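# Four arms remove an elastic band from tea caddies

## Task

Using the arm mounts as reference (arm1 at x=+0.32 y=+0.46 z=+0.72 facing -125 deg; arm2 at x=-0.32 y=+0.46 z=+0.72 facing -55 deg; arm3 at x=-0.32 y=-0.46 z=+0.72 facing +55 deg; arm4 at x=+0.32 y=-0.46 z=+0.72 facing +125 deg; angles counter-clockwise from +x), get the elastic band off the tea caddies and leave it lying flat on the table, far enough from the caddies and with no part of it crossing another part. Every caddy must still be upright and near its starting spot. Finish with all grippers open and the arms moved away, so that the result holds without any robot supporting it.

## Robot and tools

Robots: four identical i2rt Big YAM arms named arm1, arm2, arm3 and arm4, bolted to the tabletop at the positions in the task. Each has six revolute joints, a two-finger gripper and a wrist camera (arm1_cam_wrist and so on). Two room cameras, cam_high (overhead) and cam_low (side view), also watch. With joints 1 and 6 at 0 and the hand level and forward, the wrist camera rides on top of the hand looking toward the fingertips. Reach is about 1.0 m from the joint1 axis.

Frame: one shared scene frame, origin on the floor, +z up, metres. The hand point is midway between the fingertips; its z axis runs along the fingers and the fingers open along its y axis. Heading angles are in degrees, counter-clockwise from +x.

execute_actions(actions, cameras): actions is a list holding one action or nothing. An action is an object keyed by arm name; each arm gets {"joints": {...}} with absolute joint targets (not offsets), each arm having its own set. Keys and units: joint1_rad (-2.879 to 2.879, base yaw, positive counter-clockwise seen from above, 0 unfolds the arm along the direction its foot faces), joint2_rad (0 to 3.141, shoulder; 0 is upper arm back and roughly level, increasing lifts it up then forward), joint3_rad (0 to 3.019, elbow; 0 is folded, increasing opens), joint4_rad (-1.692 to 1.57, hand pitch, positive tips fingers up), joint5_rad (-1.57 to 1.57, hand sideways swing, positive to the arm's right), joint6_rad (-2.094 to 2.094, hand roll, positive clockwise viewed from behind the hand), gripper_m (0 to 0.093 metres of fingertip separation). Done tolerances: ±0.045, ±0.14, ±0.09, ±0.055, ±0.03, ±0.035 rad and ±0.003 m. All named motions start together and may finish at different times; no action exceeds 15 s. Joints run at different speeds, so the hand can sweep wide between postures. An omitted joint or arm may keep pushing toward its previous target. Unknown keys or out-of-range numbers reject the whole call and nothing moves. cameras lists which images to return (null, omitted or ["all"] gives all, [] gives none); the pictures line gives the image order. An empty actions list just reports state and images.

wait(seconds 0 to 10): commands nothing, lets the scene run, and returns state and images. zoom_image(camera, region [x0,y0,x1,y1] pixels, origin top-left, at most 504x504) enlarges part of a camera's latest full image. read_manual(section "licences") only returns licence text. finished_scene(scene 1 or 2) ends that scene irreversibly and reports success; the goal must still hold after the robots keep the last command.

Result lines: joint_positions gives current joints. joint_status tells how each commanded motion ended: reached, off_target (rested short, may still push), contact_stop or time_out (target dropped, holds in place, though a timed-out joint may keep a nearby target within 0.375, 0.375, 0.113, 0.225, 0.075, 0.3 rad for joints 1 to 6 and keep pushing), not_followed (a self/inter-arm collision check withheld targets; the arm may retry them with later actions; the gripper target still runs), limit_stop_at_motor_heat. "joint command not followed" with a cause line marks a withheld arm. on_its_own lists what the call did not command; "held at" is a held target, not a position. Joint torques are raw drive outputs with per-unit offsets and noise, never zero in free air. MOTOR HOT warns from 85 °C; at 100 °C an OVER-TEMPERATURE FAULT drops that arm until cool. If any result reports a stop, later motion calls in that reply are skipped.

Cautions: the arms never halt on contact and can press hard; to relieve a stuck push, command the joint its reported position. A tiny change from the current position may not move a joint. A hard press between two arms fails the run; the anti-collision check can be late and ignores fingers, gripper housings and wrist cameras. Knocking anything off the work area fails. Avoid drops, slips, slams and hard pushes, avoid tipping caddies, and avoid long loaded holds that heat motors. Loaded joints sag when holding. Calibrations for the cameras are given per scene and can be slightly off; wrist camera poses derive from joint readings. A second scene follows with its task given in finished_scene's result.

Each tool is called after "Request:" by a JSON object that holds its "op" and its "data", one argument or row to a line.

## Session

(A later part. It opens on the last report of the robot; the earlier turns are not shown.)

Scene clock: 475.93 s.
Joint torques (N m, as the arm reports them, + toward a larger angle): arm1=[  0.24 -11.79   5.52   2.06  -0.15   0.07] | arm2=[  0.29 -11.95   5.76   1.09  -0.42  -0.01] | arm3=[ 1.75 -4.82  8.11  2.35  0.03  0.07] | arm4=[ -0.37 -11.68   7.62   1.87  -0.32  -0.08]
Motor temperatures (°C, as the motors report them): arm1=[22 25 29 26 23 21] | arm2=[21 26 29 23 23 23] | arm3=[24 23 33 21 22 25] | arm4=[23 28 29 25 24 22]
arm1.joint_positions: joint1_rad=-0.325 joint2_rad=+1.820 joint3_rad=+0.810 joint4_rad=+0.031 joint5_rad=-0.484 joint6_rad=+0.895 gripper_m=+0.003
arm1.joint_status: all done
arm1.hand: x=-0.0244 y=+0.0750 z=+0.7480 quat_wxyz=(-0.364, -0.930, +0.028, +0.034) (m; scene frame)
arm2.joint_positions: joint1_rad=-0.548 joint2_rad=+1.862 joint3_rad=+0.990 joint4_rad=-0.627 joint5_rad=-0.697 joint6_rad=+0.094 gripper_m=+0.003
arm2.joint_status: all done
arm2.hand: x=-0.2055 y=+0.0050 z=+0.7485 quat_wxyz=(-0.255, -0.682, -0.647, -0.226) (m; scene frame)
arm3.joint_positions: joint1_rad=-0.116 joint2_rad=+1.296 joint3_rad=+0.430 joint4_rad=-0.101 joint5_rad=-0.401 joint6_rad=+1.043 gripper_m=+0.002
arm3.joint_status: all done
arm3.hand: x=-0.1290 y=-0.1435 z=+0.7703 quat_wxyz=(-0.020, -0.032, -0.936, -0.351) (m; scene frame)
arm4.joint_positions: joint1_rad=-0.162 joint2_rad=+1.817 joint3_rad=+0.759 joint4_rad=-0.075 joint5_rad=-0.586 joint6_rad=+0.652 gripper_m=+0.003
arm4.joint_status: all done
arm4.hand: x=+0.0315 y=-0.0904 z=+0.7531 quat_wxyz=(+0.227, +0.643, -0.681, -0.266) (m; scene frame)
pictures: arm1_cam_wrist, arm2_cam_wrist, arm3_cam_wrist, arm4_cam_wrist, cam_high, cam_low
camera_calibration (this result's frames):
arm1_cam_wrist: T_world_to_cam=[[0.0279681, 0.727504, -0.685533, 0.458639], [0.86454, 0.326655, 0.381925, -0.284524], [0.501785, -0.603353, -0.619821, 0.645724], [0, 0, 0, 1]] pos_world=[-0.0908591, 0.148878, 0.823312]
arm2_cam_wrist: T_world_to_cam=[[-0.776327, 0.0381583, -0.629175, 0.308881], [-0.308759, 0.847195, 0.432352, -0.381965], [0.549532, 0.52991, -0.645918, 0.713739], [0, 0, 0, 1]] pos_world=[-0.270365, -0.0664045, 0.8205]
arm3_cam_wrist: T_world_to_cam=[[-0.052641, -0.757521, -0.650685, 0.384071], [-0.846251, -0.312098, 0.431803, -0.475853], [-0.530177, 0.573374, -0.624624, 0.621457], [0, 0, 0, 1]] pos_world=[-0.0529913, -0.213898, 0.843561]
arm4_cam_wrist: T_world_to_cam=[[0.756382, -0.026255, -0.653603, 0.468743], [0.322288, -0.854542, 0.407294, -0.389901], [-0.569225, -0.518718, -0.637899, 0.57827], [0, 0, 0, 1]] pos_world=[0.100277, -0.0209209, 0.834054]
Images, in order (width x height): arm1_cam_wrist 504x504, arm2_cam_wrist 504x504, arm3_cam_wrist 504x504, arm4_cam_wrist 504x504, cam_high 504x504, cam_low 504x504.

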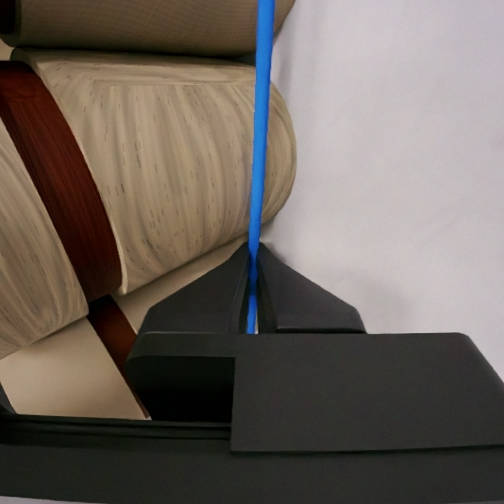

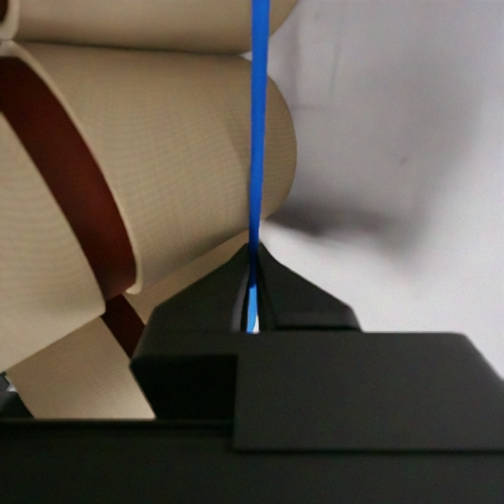

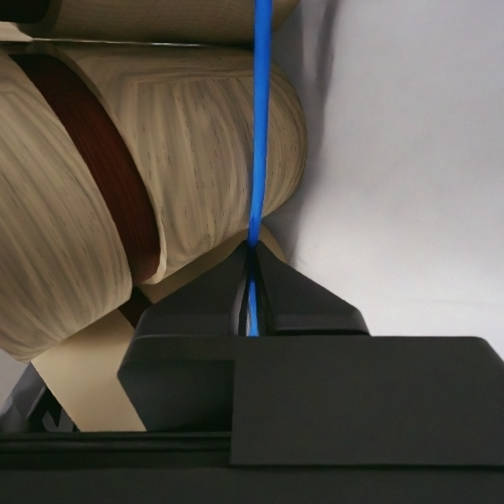

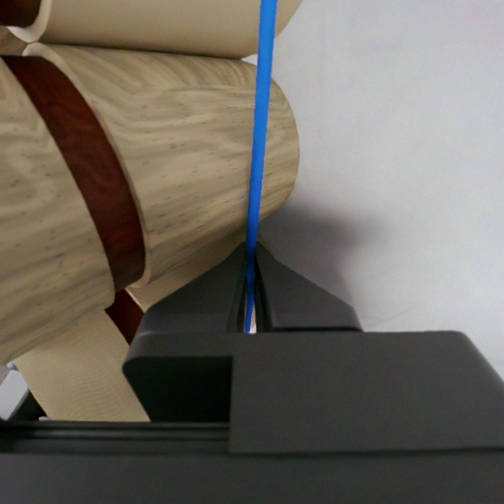

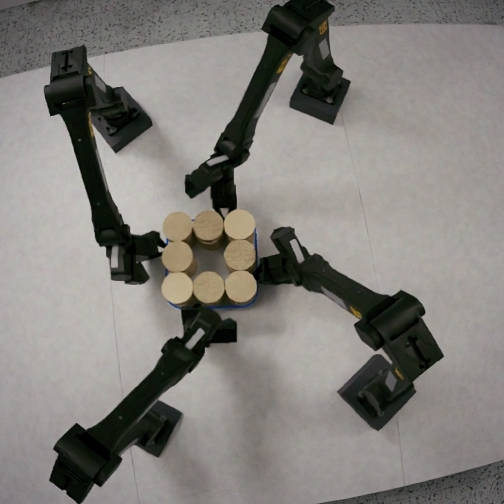

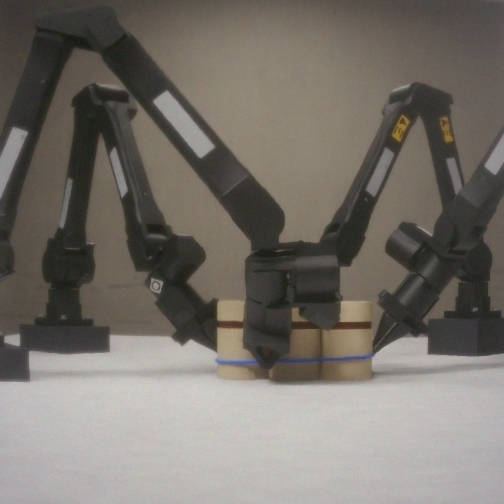

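Request:
{"op": "execute_actions", "data": {
  "actions": [
    {"arm1":{"joints":{"joint1_rad":-0.362,"joint2_rad":1.706,"joint3_rad":0.751,"joint4_rad":-0.099}},"arm2":{"joints":{"joint1_rad":-0.627,"joint2_rad":1.806,"joint3_rad":0.957,"joint4_rad":-0.72}},"arm3":{"joints":{"joint1_rad":-0.16,"joint2_rad":1.153,"joint3_rad":0.362,"joint4_rad":-0.2}},"arm4":{"joints":{"joint1_rad":-0.219,"joint2_rad":1.728,"joint3_rad":0.696,"joint4_rad":-0.157}}}
  ]
}}

Scene clock: 596.83 s.
Joint torques (N m, as the arm reports them, + toward a larger angle): arm1=[ -1.44 -11.3    4.74   0.37  -0.16   0.05] | arm2=[ -0.72 -14.29   5.13  -0.72  -0.08  -0.03] | arm3=[-0.49 -4.46  6.68  0.2   0.03  0.06] | arm4=[ -1.17 -11.53   5.19   0.44  -0.21  -0.12]
Motor temperatures (°C, as the motors report them): arm1=[22 25 29 26 23 21] | arm2=[21 26 29 23 23 23] | arm3=[24 23 33 21 22 25] | arm4=[23 29 29 25 24 22]
arm1.joint_positions: joint1_rad=-0.352 joint2_rad=+1.708 joint3_rad=+0.757 joint4_rad=-0.078 joint5_rad=-0.483 joint6_rad=+0.897 gripper_m=+0.003
arm1.joint_status: all done
arm1.hand: x=-0.0100 y=+0.1033 z=+0.7699 quat_wxyz=(-0.348, -0.936, +0.048, +0.021) (m; scene frame)
arm2.joint_positions: joint1_rad=-0.615 joint2_rad=+1.818 joint3_rad=+0.960 joint4_rad=-0.698 joint5_rad=-0.705 joint6_rad=+0.095 gripper_m=+0.003
arm2.joint_status: all done
arm2.hand: x=-0.2338 y=+0.0211 z=+0.7598 quat_wxyz=(-0.247, -0.710, -0.615, -0.239) (m; scene frame)
arm3.joint_positions: joint1_rad=-0.146 joint2_rad=+1.154 joint3_rad=+0.370 joint4_rad=-0.174 joint5_rad=-0.401 joint6_rad=+1.044 gripper_m=+0.002
arm3.joint_status: all done
arm3.hand: x=-0.1397 y=-0.1708 z=+0.7833 quat_wxyz=(-0.027, -0.045, -0.934, -0.354) (m; scene frame)
arm4.joint_positions: joint1_rad=-0.214 joint2_rad=+1.736 joint3_rad=+0.705 joint4_rad=-0.139 joint5_rad=-0.591 joint6_rad=+0.654 gripper_m=+0.003
arm4.joint_status: all done
arm4.hand: x=+0.0617 y=-0.1012 z=+0.7671 quat_wxyz=(+0.227, +0.622, -0.704, -0.256) (m; scene frame)
pictures: arm1_cam_wrist, arm2_cam_wrist, arm3_cam_wrist, arm4_cam_wrist, cam_high, cam_low
camera_calibration (this result's frames):
arm1_cam_wrist: T_world_to_cam=[[0.0752612, 0.747396, -0.660102, 0.431486], [0.856707, 0.290293, 0.426359, -0.34509], [0.510283, -0.597603, -0.618452, 0.667641], [0, 0, 0, 1]] pos_world=[-0.0775186, 0.17667, 0.844861]
arm2_cam_wrist: T_world_to_cam=[[-0.76416, 0.126192, -0.632563, 0.296968], [-0.256294, 0.840537, 0.477295, -0.431007], [0.591923, 0.526851, -0.609963, 0.710752], [0, 0, 0, 1]] pos_world=[-0.304244, -0.0496587, 0.8271]
arm3_cam_wrist: T_world_to_cam=[[-0.0729568, -0.75135, -0.655859, 0.373477], [-0.857574, -0.288463, 0.425858, -0.491932], [-0.50916, 0.593517, -0.623293, 0.644906], [0, 0, 0, 1]] pos_world=[-0.0662607, -0.244055, 0.856407]
arm4_cam_wrist: T_world_to_cam=[[0.761068, -0.0896176, -0.642452, 0.439555], [0.272399, -0.854698, 0.441917, -0.438118], [-0.588705, -0.511332, -0.626071, 0.591652], [0, 0, 0, 1]] pos_world=[0.13312, -0.0325361, 0.846421]
Images, in order (width x height): arm1_cam_wrist 504x504, arm2_cam_wrist 504x504, arm3_cam_wrist 504x504, arm4_cam_wrist 504x504, cam_high 504x504, cam_low 504x504.

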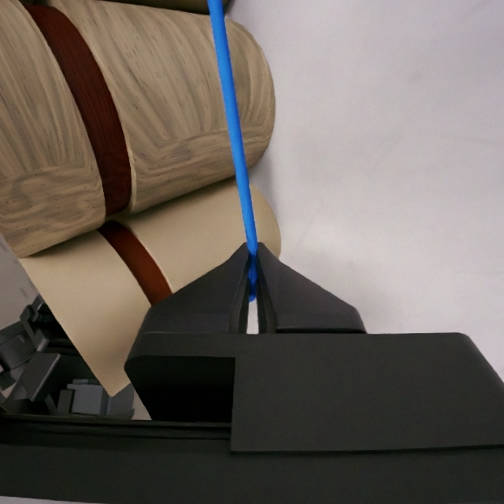

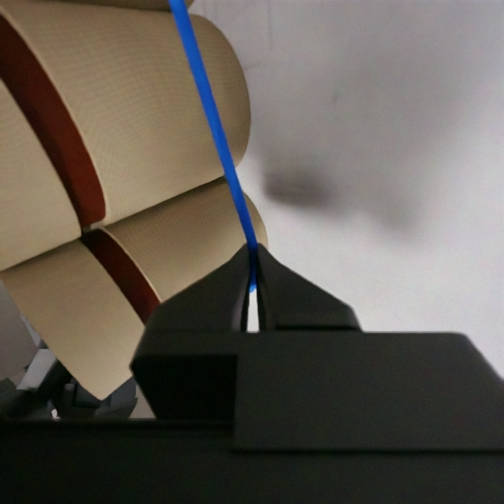

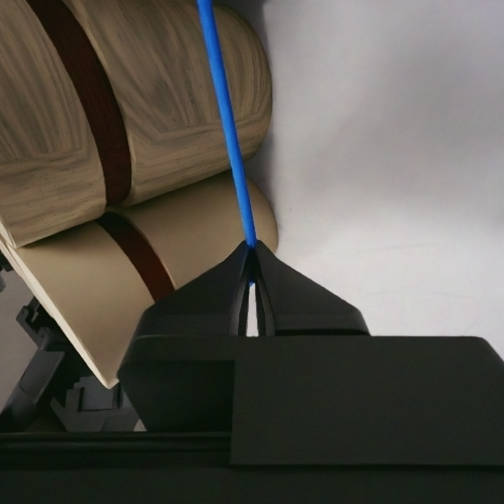

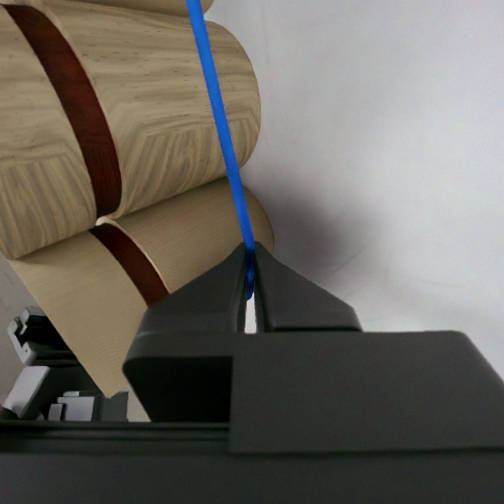

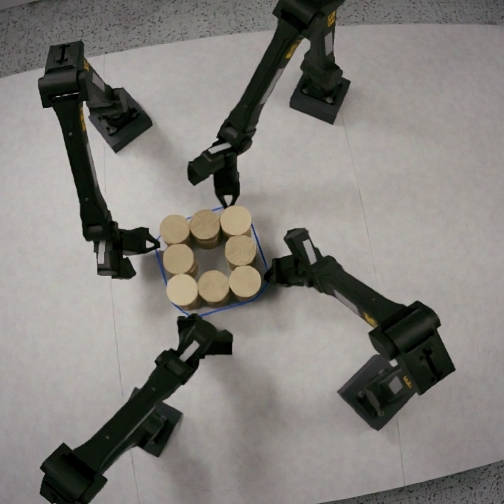

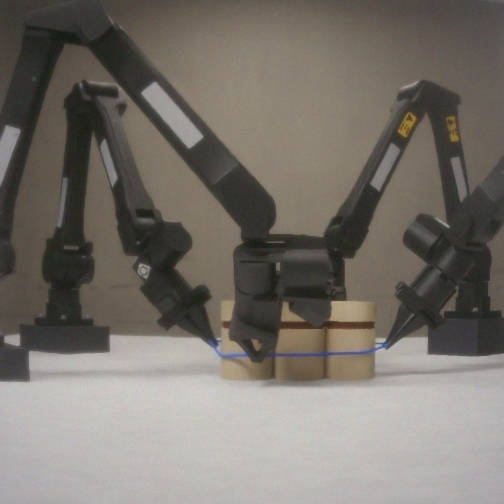

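Request:
{"op": "execute_actions", "data": {
  "actions": []
}}

Scene clock: 627.30 s.
Joint torques (N m, as the arm reports them, + toward a larger angle): arm1=[ -1.4  -11.17   4.74   0.47  -0.2    0.05] | arm2=[ -0.93 -14.32   5.24  -0.59  -0.14   0.01] | arm3=[-0.75 -4.3   6.53  0.15  0.04  0.07] | arm4=[ -1.24 -11.41   5.22   0.61  -0.23  -0.13]
Motor temperatures (°C, as the motors report them): arm1=[22 25 29 26 23 21] | arm2=[21 27 29 22 22 23] | arm3=[24 23 32 21 22 25] | arm4=[23 29 28 25 24 22]
arm1.joint_positions: joint1_rad=-0.352 joint2_rad=+1.708 joint3_rad=+0.757 joint4_rad=-0.081 joint5_rad=-0.482 joint6_rad=+0.897 gripper_m=+0.003
arm1.joint_status: all done
arm1.hand: x=-0.0098 y=+0.1037 z=+0.7696 quat_wxyz=(-0.347, -0.936, +0.048, +0.020) (m; scene frame)
arm2.joint_positions: joint1_rad=-0.615 joint2_rad=+1.818 joint3_rad=+0.960 joint4_rad=-0.698 joint5_rad=-0.705 joint6_rad=+0.095 gripper_m=+0.003
arm2.joint_status: all done
arm2.hand: x=-0.2338 y=+0.0211 z=+0.7598 quat_wxyz=(-0.247, -0.710, -0.615, -0.239) (m; scene frame)
arm3.joint_positions: joint1_rad=-0.146 joint2_rad=+1.154 joint3_rad=+0.370 joint4_rad=-0.174 joint5_rad=-0.401 joint6_rad=+1.044 gripper_m=+0.002
arm3.joint_status: all done
arm3.hand: x=-0.1397 y=-0.1708 z=+0.7833 quat_wxyz=(-0.027, -0.045, -0.934, -0.354) (m; scene frame)
arm4.joint_positions: joint1_rad=-0.214 joint2_rad=+1.736 joint3_rad=+0.705 joint4_rad=-0.141 joint5_rad=-0.591 joint6_rad=+0.654 gripper_m=+0.003
arm4.joint_status: all done
arm4.hand: x=+0.0619 y=-0.1016 z=+0.7669 quat_wxyz=(+0.228, +0.622, -0.705, -0.255) (m; scene frame)
pictures: arm1_cam_wrist, arm2_cam_wrist, arm3_cam_wrist, arm4_cam_wrist, cam_high, cam_low
camera_calibration (this result's frames):
arm1_cam_wrist: T_world_to_cam=[[0.0764874, 0.74879, -0.658379, 0.4295], [0.856357, 0.28887, 0.428026, -0.346371], [0.510688, -0.596546, -0.619137, 0.66797], [0, 0, 0, 1]] pos_world=[-0.0773583, 0.176926, 0.844595]
arm2_cam_wrist: T_world_to_cam=[[-0.76416, 0.126192, -0.632563, 0.296968], [-0.256294, 0.840537, 0.477295, -0.431007], [0.591923, 0.526851, -0.609963, 0.710752], [0, 0, 0, 1]] pos_world=[-0.304244, -0.0496587, 0.8271]
arm3_cam_wrist: T_world_to_cam=[[-0.0729568, -0.75135, -0.655859, 0.373477], [-0.857574, -0.288463, 0.425858, -0.491932], [-0.50916, 0.593517, -0.623293, 0.644906], [0, 0, 0, 1]] pos_world=[-0.0662607, -0.244055, 0.856407]
arm4_cam_wrist: T_world_to_cam=[[0.761649, -0.0909694, -0.641572, 0.438408], [0.271995, -0.853767, 0.443959, -0.439888], [-0.58814, -0.512646, -0.625528, 0.590838], [0, 0, 0, 1]] pos_world=[0.13323, -0.0327898, 0.846149]
Images, in order (width x height): arm1_cam_wrist 504x504, arm2_cam_wrist 504x504, arm3_cam_wrist 504x504, arm4_cam_wrist 504x504, cam_high 504x504, cam_low 504x504.

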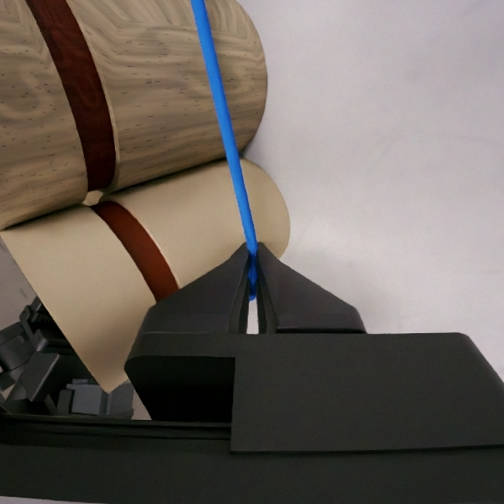

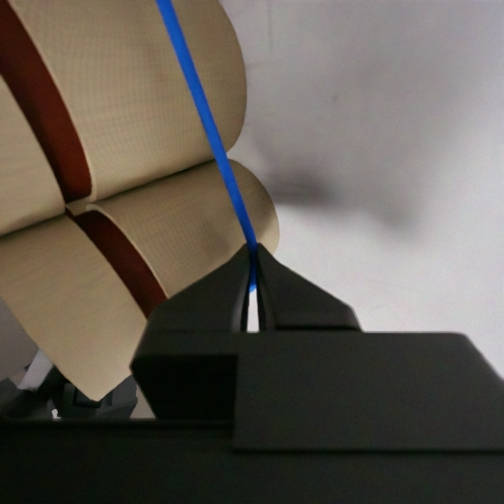

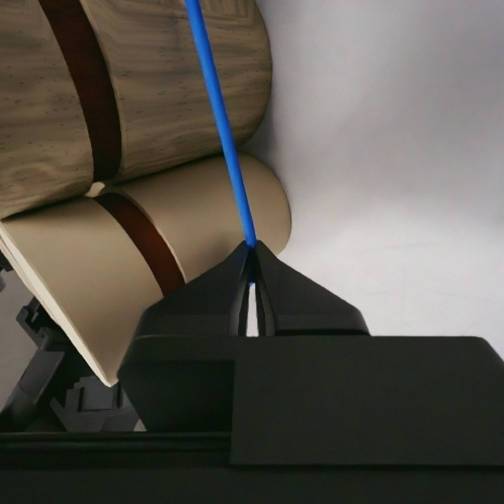

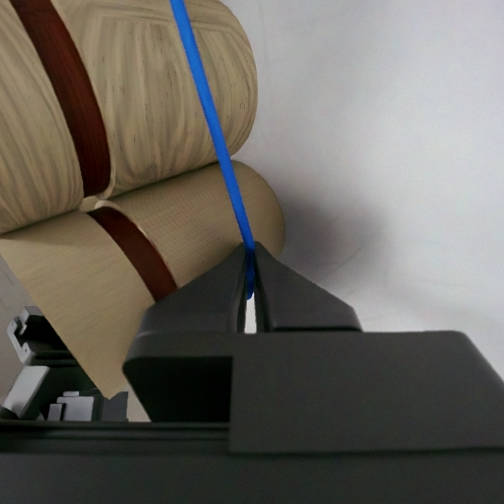

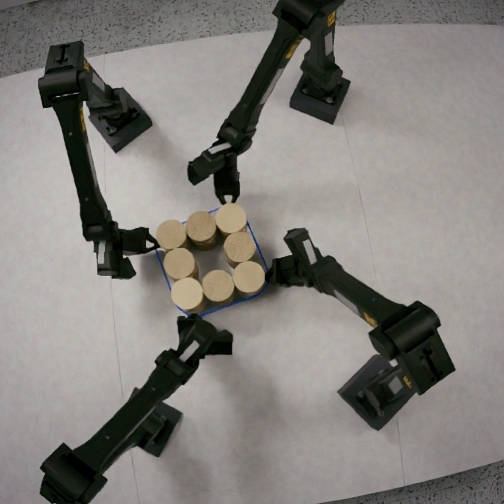

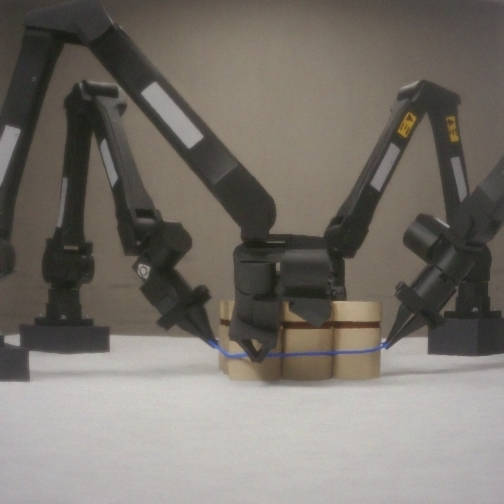

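Request:
{"op": "execute_actions", "data": {
  "actions": [
    {"arm1":{"joints":{"joint1_rad":-0.245,"joint2_rad":1.614,"joint3_rad":0.607,"joint4_rad":0.073,"joint5_rad":-0.340,"joint6_rad":1.144}},"arm2":{"joints":{"joint1_rad":-0.638,"joint2_rad":1.659,"joint3_rad":0.753,"joint4_rad":-0.488,"joint5_rad":-0.681,"joint6_rad":0.247}},"arm3":{"joints":{"joint1_rad":0.083,"joint2_rad":0.997,"joint3_rad":0.264,"joint4_rad":-0.146,"joint5_rad":-0.177,"joint6_rad":1.362}},"arm4":{"joints":{"joint1_rad":-0.133,"joint2_rad":1.629,"joint3_rad":0.514,"joint4_rad":0.074,"joint5_rad":-0.494,"joint6_rad":0.878}}}
  ]
}}

Scene clock: 706.10 s.
Joint torques (N m, as the arm reports them, + toward a larger angle): arm1=[-0.73 -9.57  2.79  1.1  -0.24  0.04] | arm2=[ -1.62 -10.91   4.7    0.59   0.25  -0.07] | arm3=[ 2.18 -2.14  5.88  1.13 -0.08  0.07] | arm4=[-1.72 -9.16  3.32  1.11 -0.09 -0.18]
Motor temperatures (°C, as the motors report them): arm1=[22 25 29 26 23 21] | arm2=[21 27 29 22 22 23] | arm3=[24 23 31 21 22 25] | arm4=[23 29 28 25 24 22]
arm1.joint_positions: joint1_rad=-0.243 joint2_rad=+1.611 joint3_rad=+0.638 joint4_rad=+0.081 joint5_rad=-0.337 joint6_rad=+1.132 gripper_m=+0.003
arm1.joint_status: all done
arm1.hand: x=+0.0226 y=+0.0937 z=+0.7853 quat_wxyz=(-0.360, -0.924, +0.114, +0.060) (m; scene frame)
arm2.joint_positions: joint1_rad=-0.615 joint2_rad=+1.649 joint3_rad=+0.771 joint4_rad=-0.490 joint5_rad=-0.698 joint6_rad=+0.235 gripper_m=+0.003
arm2.joint_status: all done
arm2.hand: x=-0.2330 y=+0.0499 z=+0.7795 quat_wxyz=(-0.294, -0.728, -0.587, -0.196) (m; scene frame)
arm3.joint_positions: joint1_rad=+0.066 joint2_rad=+0.990 joint3_rad=+0.288 joint4_rad=-0.136 joint5_rad=-0.174 joint6_rad=+1.354 gripper_m=+0.002
arm3.joint_status: all done
arm3.hand: x=-0.1777 y=-0.1669 z=+0.7951 quat_wxyz=(-0.059, -0.119, -0.922, -0.365) (m; scene frame)
arm4.joint_positions: joint1_rad=-0.125 joint2_rad=+1.624 joint3_rad=+0.542 joint4_rad=+0.082 joint5_rad=-0.498 joint6_rad=+0.871 gripper_m=+0.003
arm4.joint_status: all done
arm4.hand: x=+0.0525 y=-0.1378 z=+0.7801 quat_wxyz=(+0.207, +0.581, -0.730, -0.295) (m; scene frame)
pictures: arm1_cam_wrist, arm2_cam_wrist, arm3_cam_wrist, arm4_cam_wrist, cam_high, cam_low
camera_calibration (this result's frames):
arm1_cam_wrist: T_world_to_cam=[[0.165895, 0.70831, -0.686131, 0.468437], [0.903512, 0.169628, 0.393565, -0.340803], [0.395153, -0.685217, -0.611826, 0.6604], [0, 0, 0, 1]] pos_world=[-0.0307511, 0.178529, 0.859587]
arm2_cam_wrist: T_world_to_cam=[[-0.749689, 0.144556, -0.645809, 0.319144], [-0.16299, 0.905462, 0.391884, -0.379381], [0.641405, 0.399052, -0.655254, 0.760342], [0, 0, 0, 1]] pos_world=[-0.310264, -0.00603498, 0.852996]
arm3_cam_wrist: T_world_to_cam=[[-0.184554, -0.710072, -0.679512, 0.387292], [-0.897521, -0.159972, 0.410932, -0.502199], [-0.400494, 0.685716, -0.607781, 0.652901], [0, 0, 0, 1]] pos_world=[-0.117775, -0.253037, 0.866361]
arm4_cam_wrist: T_world_to_cam=[[0.727582, -0.144991, -0.670523, 0.467585], [0.181346, -0.901992, 0.391821, -0.435231], [-0.661617, -0.406679, -0.62998, 0.596943], [0, 0, 0, 1]] pos_world=[0.133669, -0.0820151, 0.860121]
Images, in order (width x height): arm1_cam_wrist 504x504, arm2_cam_wrist 504x504, arm3_cam_wrist 504x504, arm4_cam_wrist 504x504, cam_high 504x504, cam_low 504x504.

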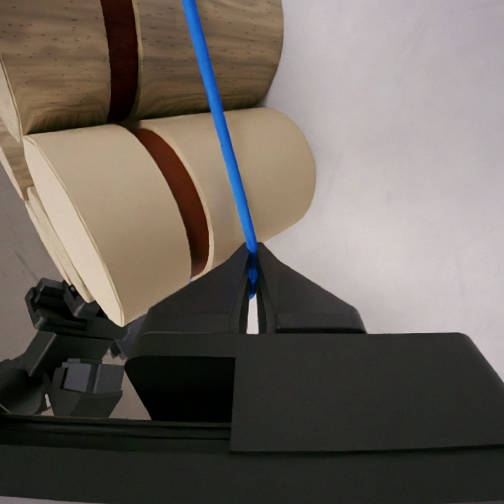

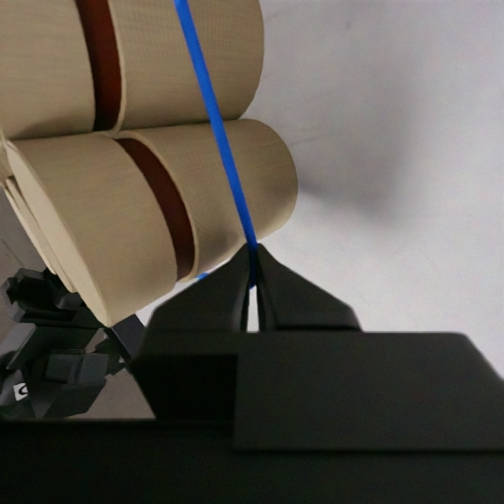

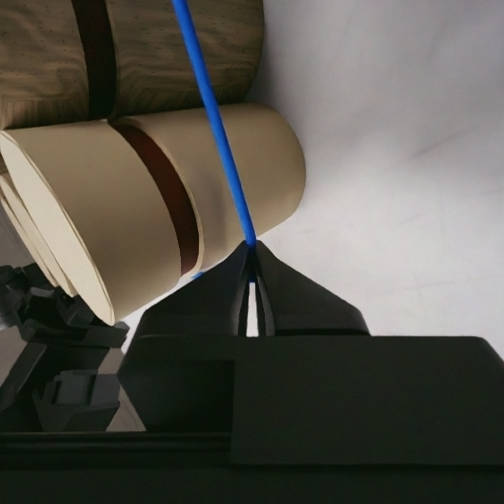

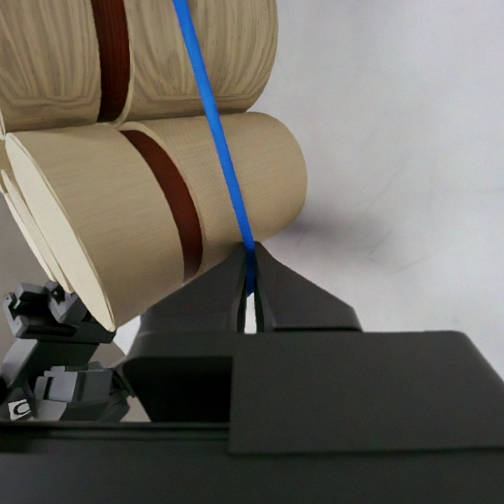

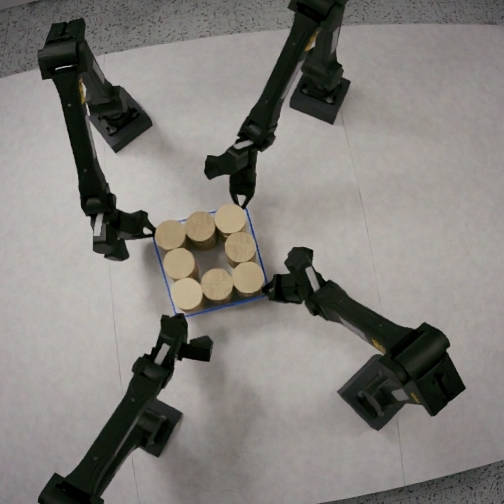

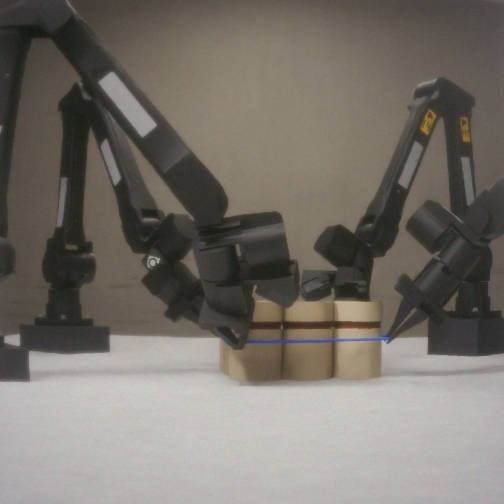

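Request:
{"op": "execute_actions", "data": {
  "actions": [
    {"arm1":{"joints":{"joint1_rad":-0.132,"joint2_rad":1.617,"joint3_rad":0.580,"joint4_rad":0.081,"joint5_rad":-0.162,"joint6_rad":1.375}},"arm2":{"joints":{"joint1_rad":-0.547,"joint2_rad":1.593,"joint3_rad":0.615,"joint4_rad":-0.306,"joint5_rad":-0.585,"joint6_rad":0.543}},"arm3":{"joints":{"joint1_rad":0.263,"joint2_rad":1.074,"joint3_rad":0.325,"joint4_rad":-0.205,"joint5_rad":0.042,"joint6_rad":1.634}},"arm4":{"joints":{"joint1_rad":-0.012,"joint2_rad":1.621,"joint3_rad":0.452,"joint4_rad":0.152,"joint5_rad":-0.316,"joint6_rad":1.141}}}
  ]
}}

Scene clock: 793.00 s.
Joint torques (N m, as the arm reports them, + toward a larger angle): arm1=[-0.31 -9.29  2.21  0.77 -0.21  0.04] | arm2=[-1.03 -9.8   3.4   0.41  0.28 -0.1 ] | arm3=[ 2.59 -2.14  7.53 -0.37 -0.03  0.07] | arm4=[-1.4  -8.52  2.06  0.79 -0.13 -0.13]
Motor temperatures (°C, as the motors report them): arm1=[22 25 28 26 23 21] | arm2=[21 26 28 22 22 23] | arm3=[24 23 31 21 22 25] | arm4=[23 28 27 25 24 22]
arm1.joint_positions: joint1_rad=-0.135 joint2_rad=+1.611 joint3_rad=+0.617 joint4_rad=+0.097 joint5_rad=-0.158 joint6_rad=+1.363 gripper_m=+0.003
arm1.joint_status: all done
arm1.hand: x=+0.0429 y=+0.0853 z=+0.7742 quat_wxyz=(-0.330, -0.919, +0.202, +0.074) (m; scene frame)
arm2.joint_positions: joint1_rad=-0.530 joint2_rad=+1.593 joint3_rad=+0.645 joint4_rad=-0.299 joint5_rad=-0.601 joint6_rad=+0.530 gripper_m=+0.003
arm2.joint_status: all done
arm2.hand: x=-0.2122 y=+0.0733 z=+0.7647 quat_wxyz=(-0.279, -0.786, -0.523, -0.177) (m; scene frame)
arm3.joint_positions: joint1_rad=+0.242 joint2_rad=+1.058 joint3_rad=+0.326 joint4_rad=-0.166 joint5_rad=+0.048 joint6_rad=+1.626 gripper_m=+0.002
arm3.joint_status: all done
arm3.hand: x=-0.1933 y=-0.1532 z=+0.7846 quat_wxyz=(-0.075, -0.204, -0.920, -0.326) (m; scene frame)
arm4.joint_positions: joint1_rad=-0.011 joint2_rad=+1.623 joint3_rad=+0.489 joint4_rad=+0.172 joint5_rad=-0.316 joint6_rad=+1.133 gripper_m=+0.003
arm4.joint_status: all done
arm4.hand: x=+0.0434 y=-0.1569 z=+0.7660 quat_wxyz=(+0.175, +0.512, -0.792, -0.282) (m; scene frame)
pictures: arm1_cam_wrist, arm2_cam_wrist, arm3_cam_wrist, arm4_cam_wrist, cam_high, cam_low
camera_calibration (this result's frames):
arm1_cam_wrist: T_world_to_cam=[[0.320761, 0.695169, -0.643313, 0.424741], [0.899463, -0.0107489, 0.436864, -0.371321], [0.296779, -0.718766, -0.628727, 0.659933], [0, 0, 0, 1]] pos_world=[0.00189493, 0.175079, 0.850376]
arm2_cam_wrist: T_world_to_cam=[[-0.730567, 0.304883, -0.610998, 0.287544], [0.000188263, 0.894878, 0.446312, -0.397512], [0.682841, 0.325945, -0.653825, 0.740968], [0, 0, 0, 1]] pos_world=[-0.295819, 0.0265422, 0.837566]
arm3_cam_wrist: T_world_to_cam=[[-0.335268, -0.706894, -0.622813, 0.313845], [-0.891535, 0.0243405, 0.452298, -0.51272], [-0.304567, 0.706901, -0.638381, 0.676741], [0, 0, 0, 1]] pos_world=[-0.145773, -0.244054, 0.859388]
arm4_cam_wrist: T_world_to_cam=[[0.716239, -0.311311, -0.62457, 0.401205], [-0.00799347, -0.898586, 0.438725, -0.472479], [-0.69781, -0.309239, -0.64609, 0.603471], [0, 0, 0, 1]] pos_world=[0.129973, -0.113046, 0.847766]
Images, in order (width x height): arm1_cam_wrist 504x504, arm2_cam_wrist 504x504, arm3_cam_wrist 504x504, arm4_cam_wrist 504x504, cam_high 504x504, cam_low 504x504.

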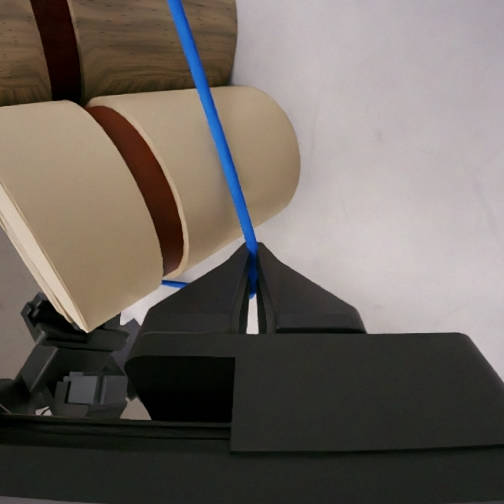

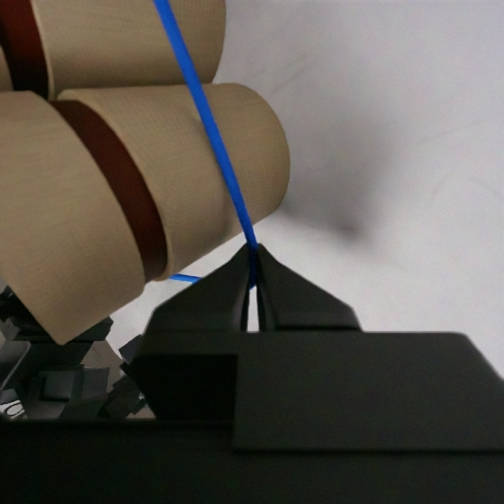

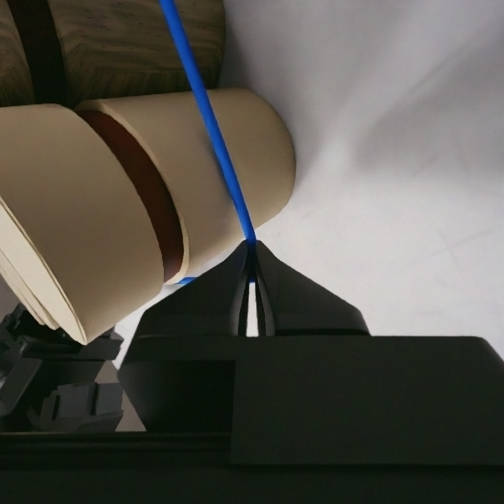

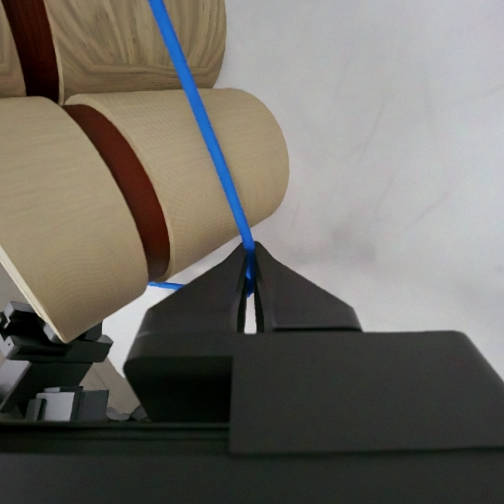

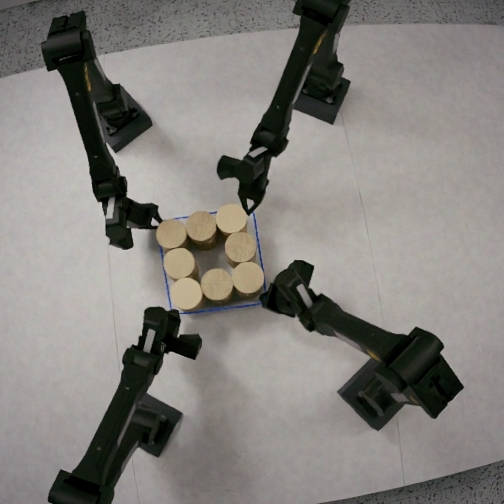

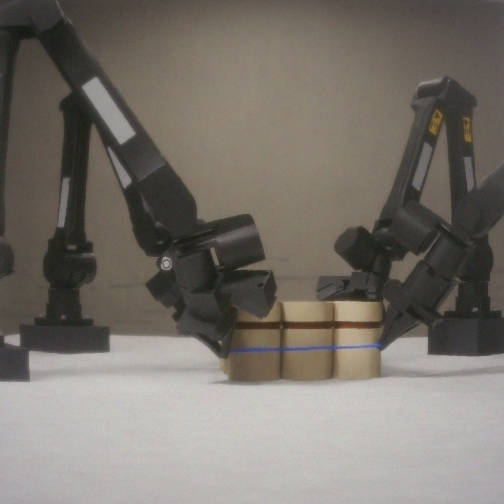

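Request:
{"op": "execute_actions", "data": {
  "actions": [
    {"arm1":{"joints":{"joint1_rad":-0.013,"joint2_rad":1.617,"joint3_rad":0.577,"joint4_rad":0.108,"joint5_rad":0.016,"joint6_rad":1.607}},"arm2":{"joints":{"joint1_rad":-0.472,"joint2_rad":1.494,"joint3_rad":0.486,"joint4_rad":-0.115,"joint5_rad":-0.503,"joint6_rad":0.843}},"arm3":{"joints":{"joint1_rad":0.443,"joint2_rad":1.131,"joint3_rad":0.353,"joint4_rad":-0.168,"joint5_rad":0.258,"joint6_rad":1.906}},"arm4":{"joints":{"joint1_rad":0.127,"joint2_rad":1.593,"joint3_rad":0.407,"joint4_rad":0.244,"joint5_rad":-0.145,"joint6_rad":1.407}}}
  ]
}}

Scene clock: 804.50 s.
Joint torques (N m, as the arm reports them, + toward a larger angle): arm1=[ 0.64 -9.16  2.24  0.87 -0.26  0.05] | arm2=[-0.72 -6.91  3.27  0.56  0.19 -0.04] | arm3=[ 2.69 -2.37  7.42  0.99 -0.08  0.1 ] | arm4=[-0.27 -8.55  1.76  0.85 -0.22 -0.14]
Motor temperatures (°C, as the motors report them): arm1=[22 25 28 26 23 21] | arm2=[21 26 28 22 22 23] | arm3=[24 23 31 21 22 25] | arm4=[23 28 26 25 24 22]
arm1.joint_positions: joint1_rad=-0.026 joint2_rad=+1.611 joint3_rad=+0.614 joint4_rad=+0.122 joint5_rad=+0.024 joint6_rad=+1.595 gripper_m=+0.003
arm1.joint_status: all done
arm1.hand: x=+0.0568 y=+0.0710 z=+0.7754 quat_wxyz=(-0.325, -0.895, +0.287, +0.103) (m; scene frame)
arm2.joint_positions: joint1_rad=-0.463 joint2_rad=+1.487 joint3_rad=+0.521 joint4_rad=-0.104 joint5_rad=-0.515 joint6_rad=+0.829 gripper_m=+0.003
arm2.joint_status: all done
arm2.hand: x=-0.1999 y=+0.0877 z=+0.7747 quat_wxyz=(-0.309, -0.829, -0.440, -0.154) (m; scene frame)
arm3.joint_positions: joint1_rad=+0.419 joint2_rad=+1.113 joint3_rad=+0.350 joint4_rad=-0.158 joint5_rad=+0.268 joint6_rad=+1.898 gripper_m=+0.002
arm3.joint_status: all done
arm3.hand: x=-0.2117 y=-0.1387 z=+0.7837 quat_wxyz=(-0.106, -0.281, -0.896, -0.328) (m; scene frame)
arm4.joint_positions: joint1_rad=+0.121 joint2_rad=+1.592 joint3_rad=+0.445 joint4_rad=+0.261 joint5_rad=-0.139 joint6_rad=+1.399 gripper_m=+0.003
arm4.joint_status: all done
arm4.hand: x=+0.0261 y=-0.1742 z=+0.7721 quat_wxyz=(+0.156, +0.436, -0.833, -0.303) (m; scene frame)
pictures: arm1_cam_wrist, arm2_cam_wrist, arm3_cam_wrist, arm4_cam_wrist, cam_high, cam_low
camera_calibration (this result's frames):
arm1_cam_wrist: T_world_to_cam=[[0.44418, 0.619115, -0.647611, 0.432656], [0.881542, -0.172954, 0.439284, -0.373831], [0.159961, -0.766018, -0.622599, 0.652649], [0, 0, 0, 1]] pos_world=[0.0329726, 0.167421, 0.85075]
arm2_cam_wrist: T_world_to_cam=[[-0.640319, 0.431822, -0.635233, 0.323965], [0.166611, 0.885403, 0.433939, -0.371205], [0.749822, 0.172022, -0.638886, 0.74978], [0, 0, 0, 1]] pos_world=[-0.292914, 0.0597918, 0.845898]
arm3_cam_wrist: T_world_to_cam=[[-0.442279, -0.628485, -0.639841, 0.318965], [-0.880282, 0.167587, 0.443867, -0.500234], [-0.171735, 0.759553, -0.627364, 0.687097], [0, 0, 0, 1]] pos_world=[-0.181277, -0.23759, 0.857184]
arm4_cam_wrist: T_world_to_cam=[[0.634949, -0.432053, -0.640445, 0.405368], [-0.159859, -0.884533, 0.438231, -0.484013], [-0.755834, -0.175874, -0.630701, 0.602855], [0, 0, 0, 1]] pos_world=[0.120896, -0.146959, 0.851947]
Images, in order (width x height): arm1_cam_wrist 504x504, arm2_cam_wrist 504x504, arm3_cam_wrist 504x504, arm4_cam_wrist 504x504, cam_high 504x504, cam_low 504x504.

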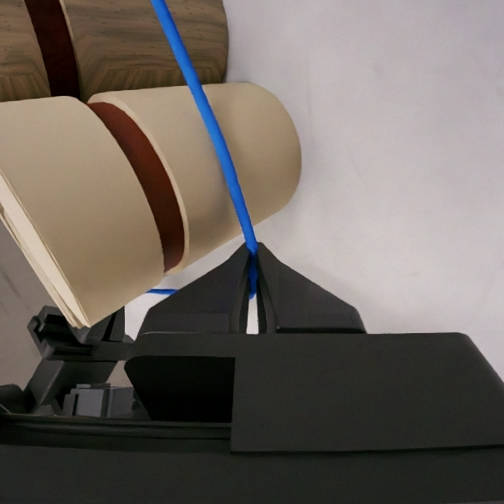

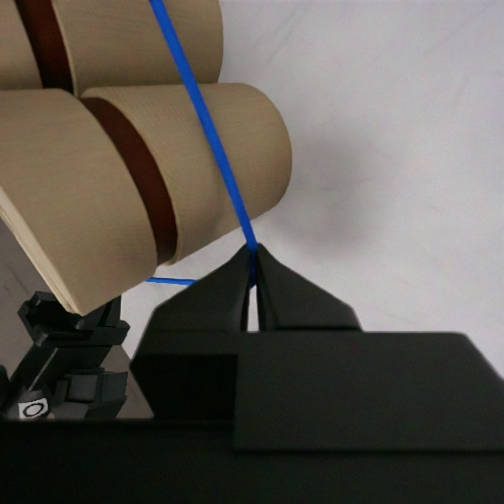

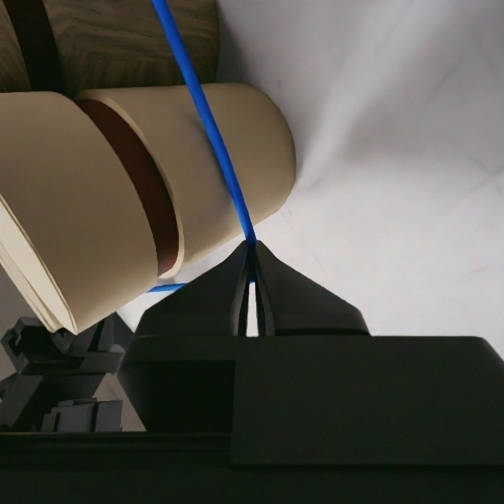

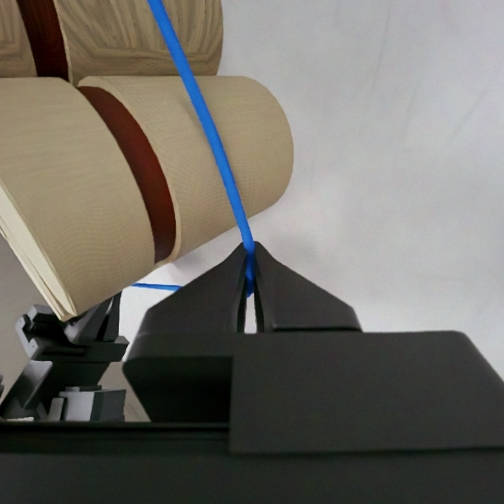

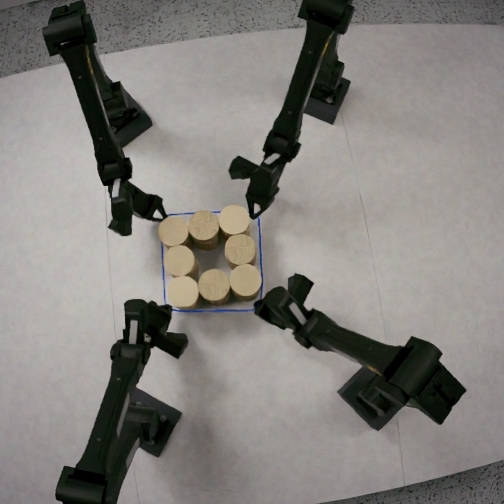

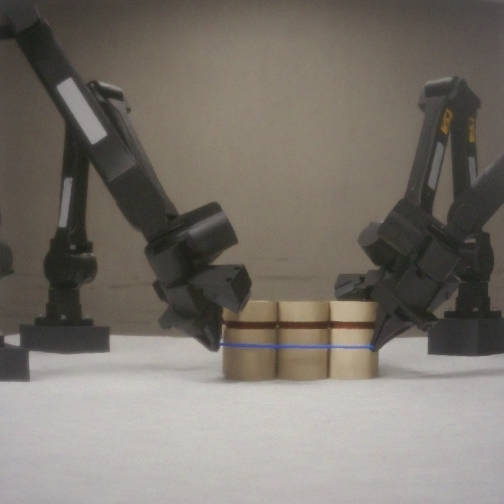

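Request:
{"op": "execute_actions", "data": {
  "actions": [],
  "cameras": ["cam_high"]
}}

Request:
{"op": "zoom_image", "data": {
  "camera": "cam_high",
  "region": [130, 180, 290, 340]
}}

Scene clock: 831.53 s.
Joint torques (N m, as the arm reports them, + toward a larger angle): arm1=[ 0.62 -9.18  2.24  0.86 -0.26  0.04] | arm2=[-1.03 -7.71  3.31  0.65  0.22  0.01] | arm3=[ 2.81 -2.31  7.37  0.97 -0.08  0.06] | arm4=[-0.5  -8.27  1.93  0.86 -0.26 -0.13]
Motor temperatures (°C, as the motors report them): arm1=[22 25 28 26 23 21] | arm2=[21 26 28 22 22 23] | arm3=[24 23 32 21 22 25] | arm4=[23 28 26 25 24 22]
arm1.joint_positions: joint1_rad=-0.026 joint2_rad=+1.611 joint3_rad=+0.614 joint4_rad=+0.122 joint5_rad=+0.024 joint6_rad=+1.595 gripper_m=+0.003
arm1.joint_status: all done
arm1.hand: x=+0.0568 y=+0.0710 z=+0.7754 quat_wxyz=(-0.325, -0.895, +0.287, +0.103) (m; scene frame)
arm2.joint_positions: joint1_rad=-0.463 joint2_rad=+1.487 joint3_rad=+0.521 joint4_rad=-0.104 joint5_rad=-0.515 joint6_rad=+0.829 gripper_m=+0.003
arm2.joint_status: all done
arm2.hand: x=-0.1999 y=+0.0877 z=+0.7747 quat_wxyz=(-0.309, -0.829, -0.440, -0.154) (m; scene frame)
arm3.joint_positions: joint1_rad=+0.419 joint2_rad=+1.113 joint3_rad=+0.350 joint4_rad=-0.158 joint5_rad=+0.268 joint6_rad=+1.898 gripper_m=+0.002
arm3.joint_status: all done
arm3.hand: x=-0.2117 y=-0.1387 z=+0.7837 quat_wxyz=(-0.106, -0.281, -0.896, -0.328) (m; scene frame)
arm4.joint_positions: joint1_rad=+0.121 joint2_rad=+1.592 joint3_rad=+0.445 joint4_rad=+0.261 joint5_rad=-0.139 joint6_rad=+1.399 gripper_m=+0.003
arm4.joint_status: all done
arm4.hand: x=+0.0261 y=-0.1742 z=+0.7721 quat_wxyz=(+0.157, +0.436, -0.833, -0.303) (m; scene frame)
pictures: cam_high
Images, in order (width x height): cam_high 504x504.

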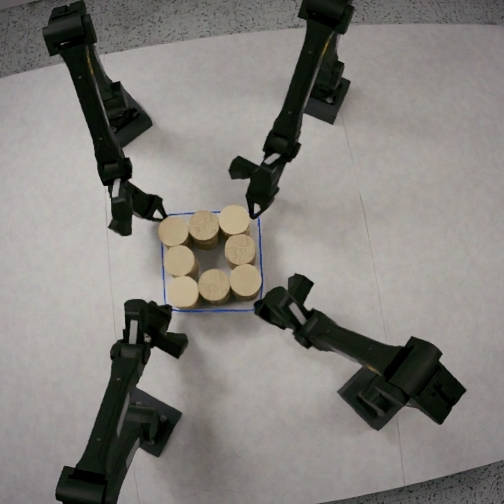

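Region (130, 180, 290, 340) of cam_high's 504x504 image, scaled by 3.150, with more detail than that image has.

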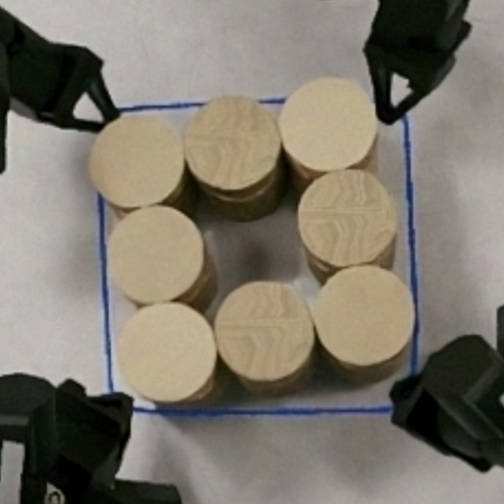

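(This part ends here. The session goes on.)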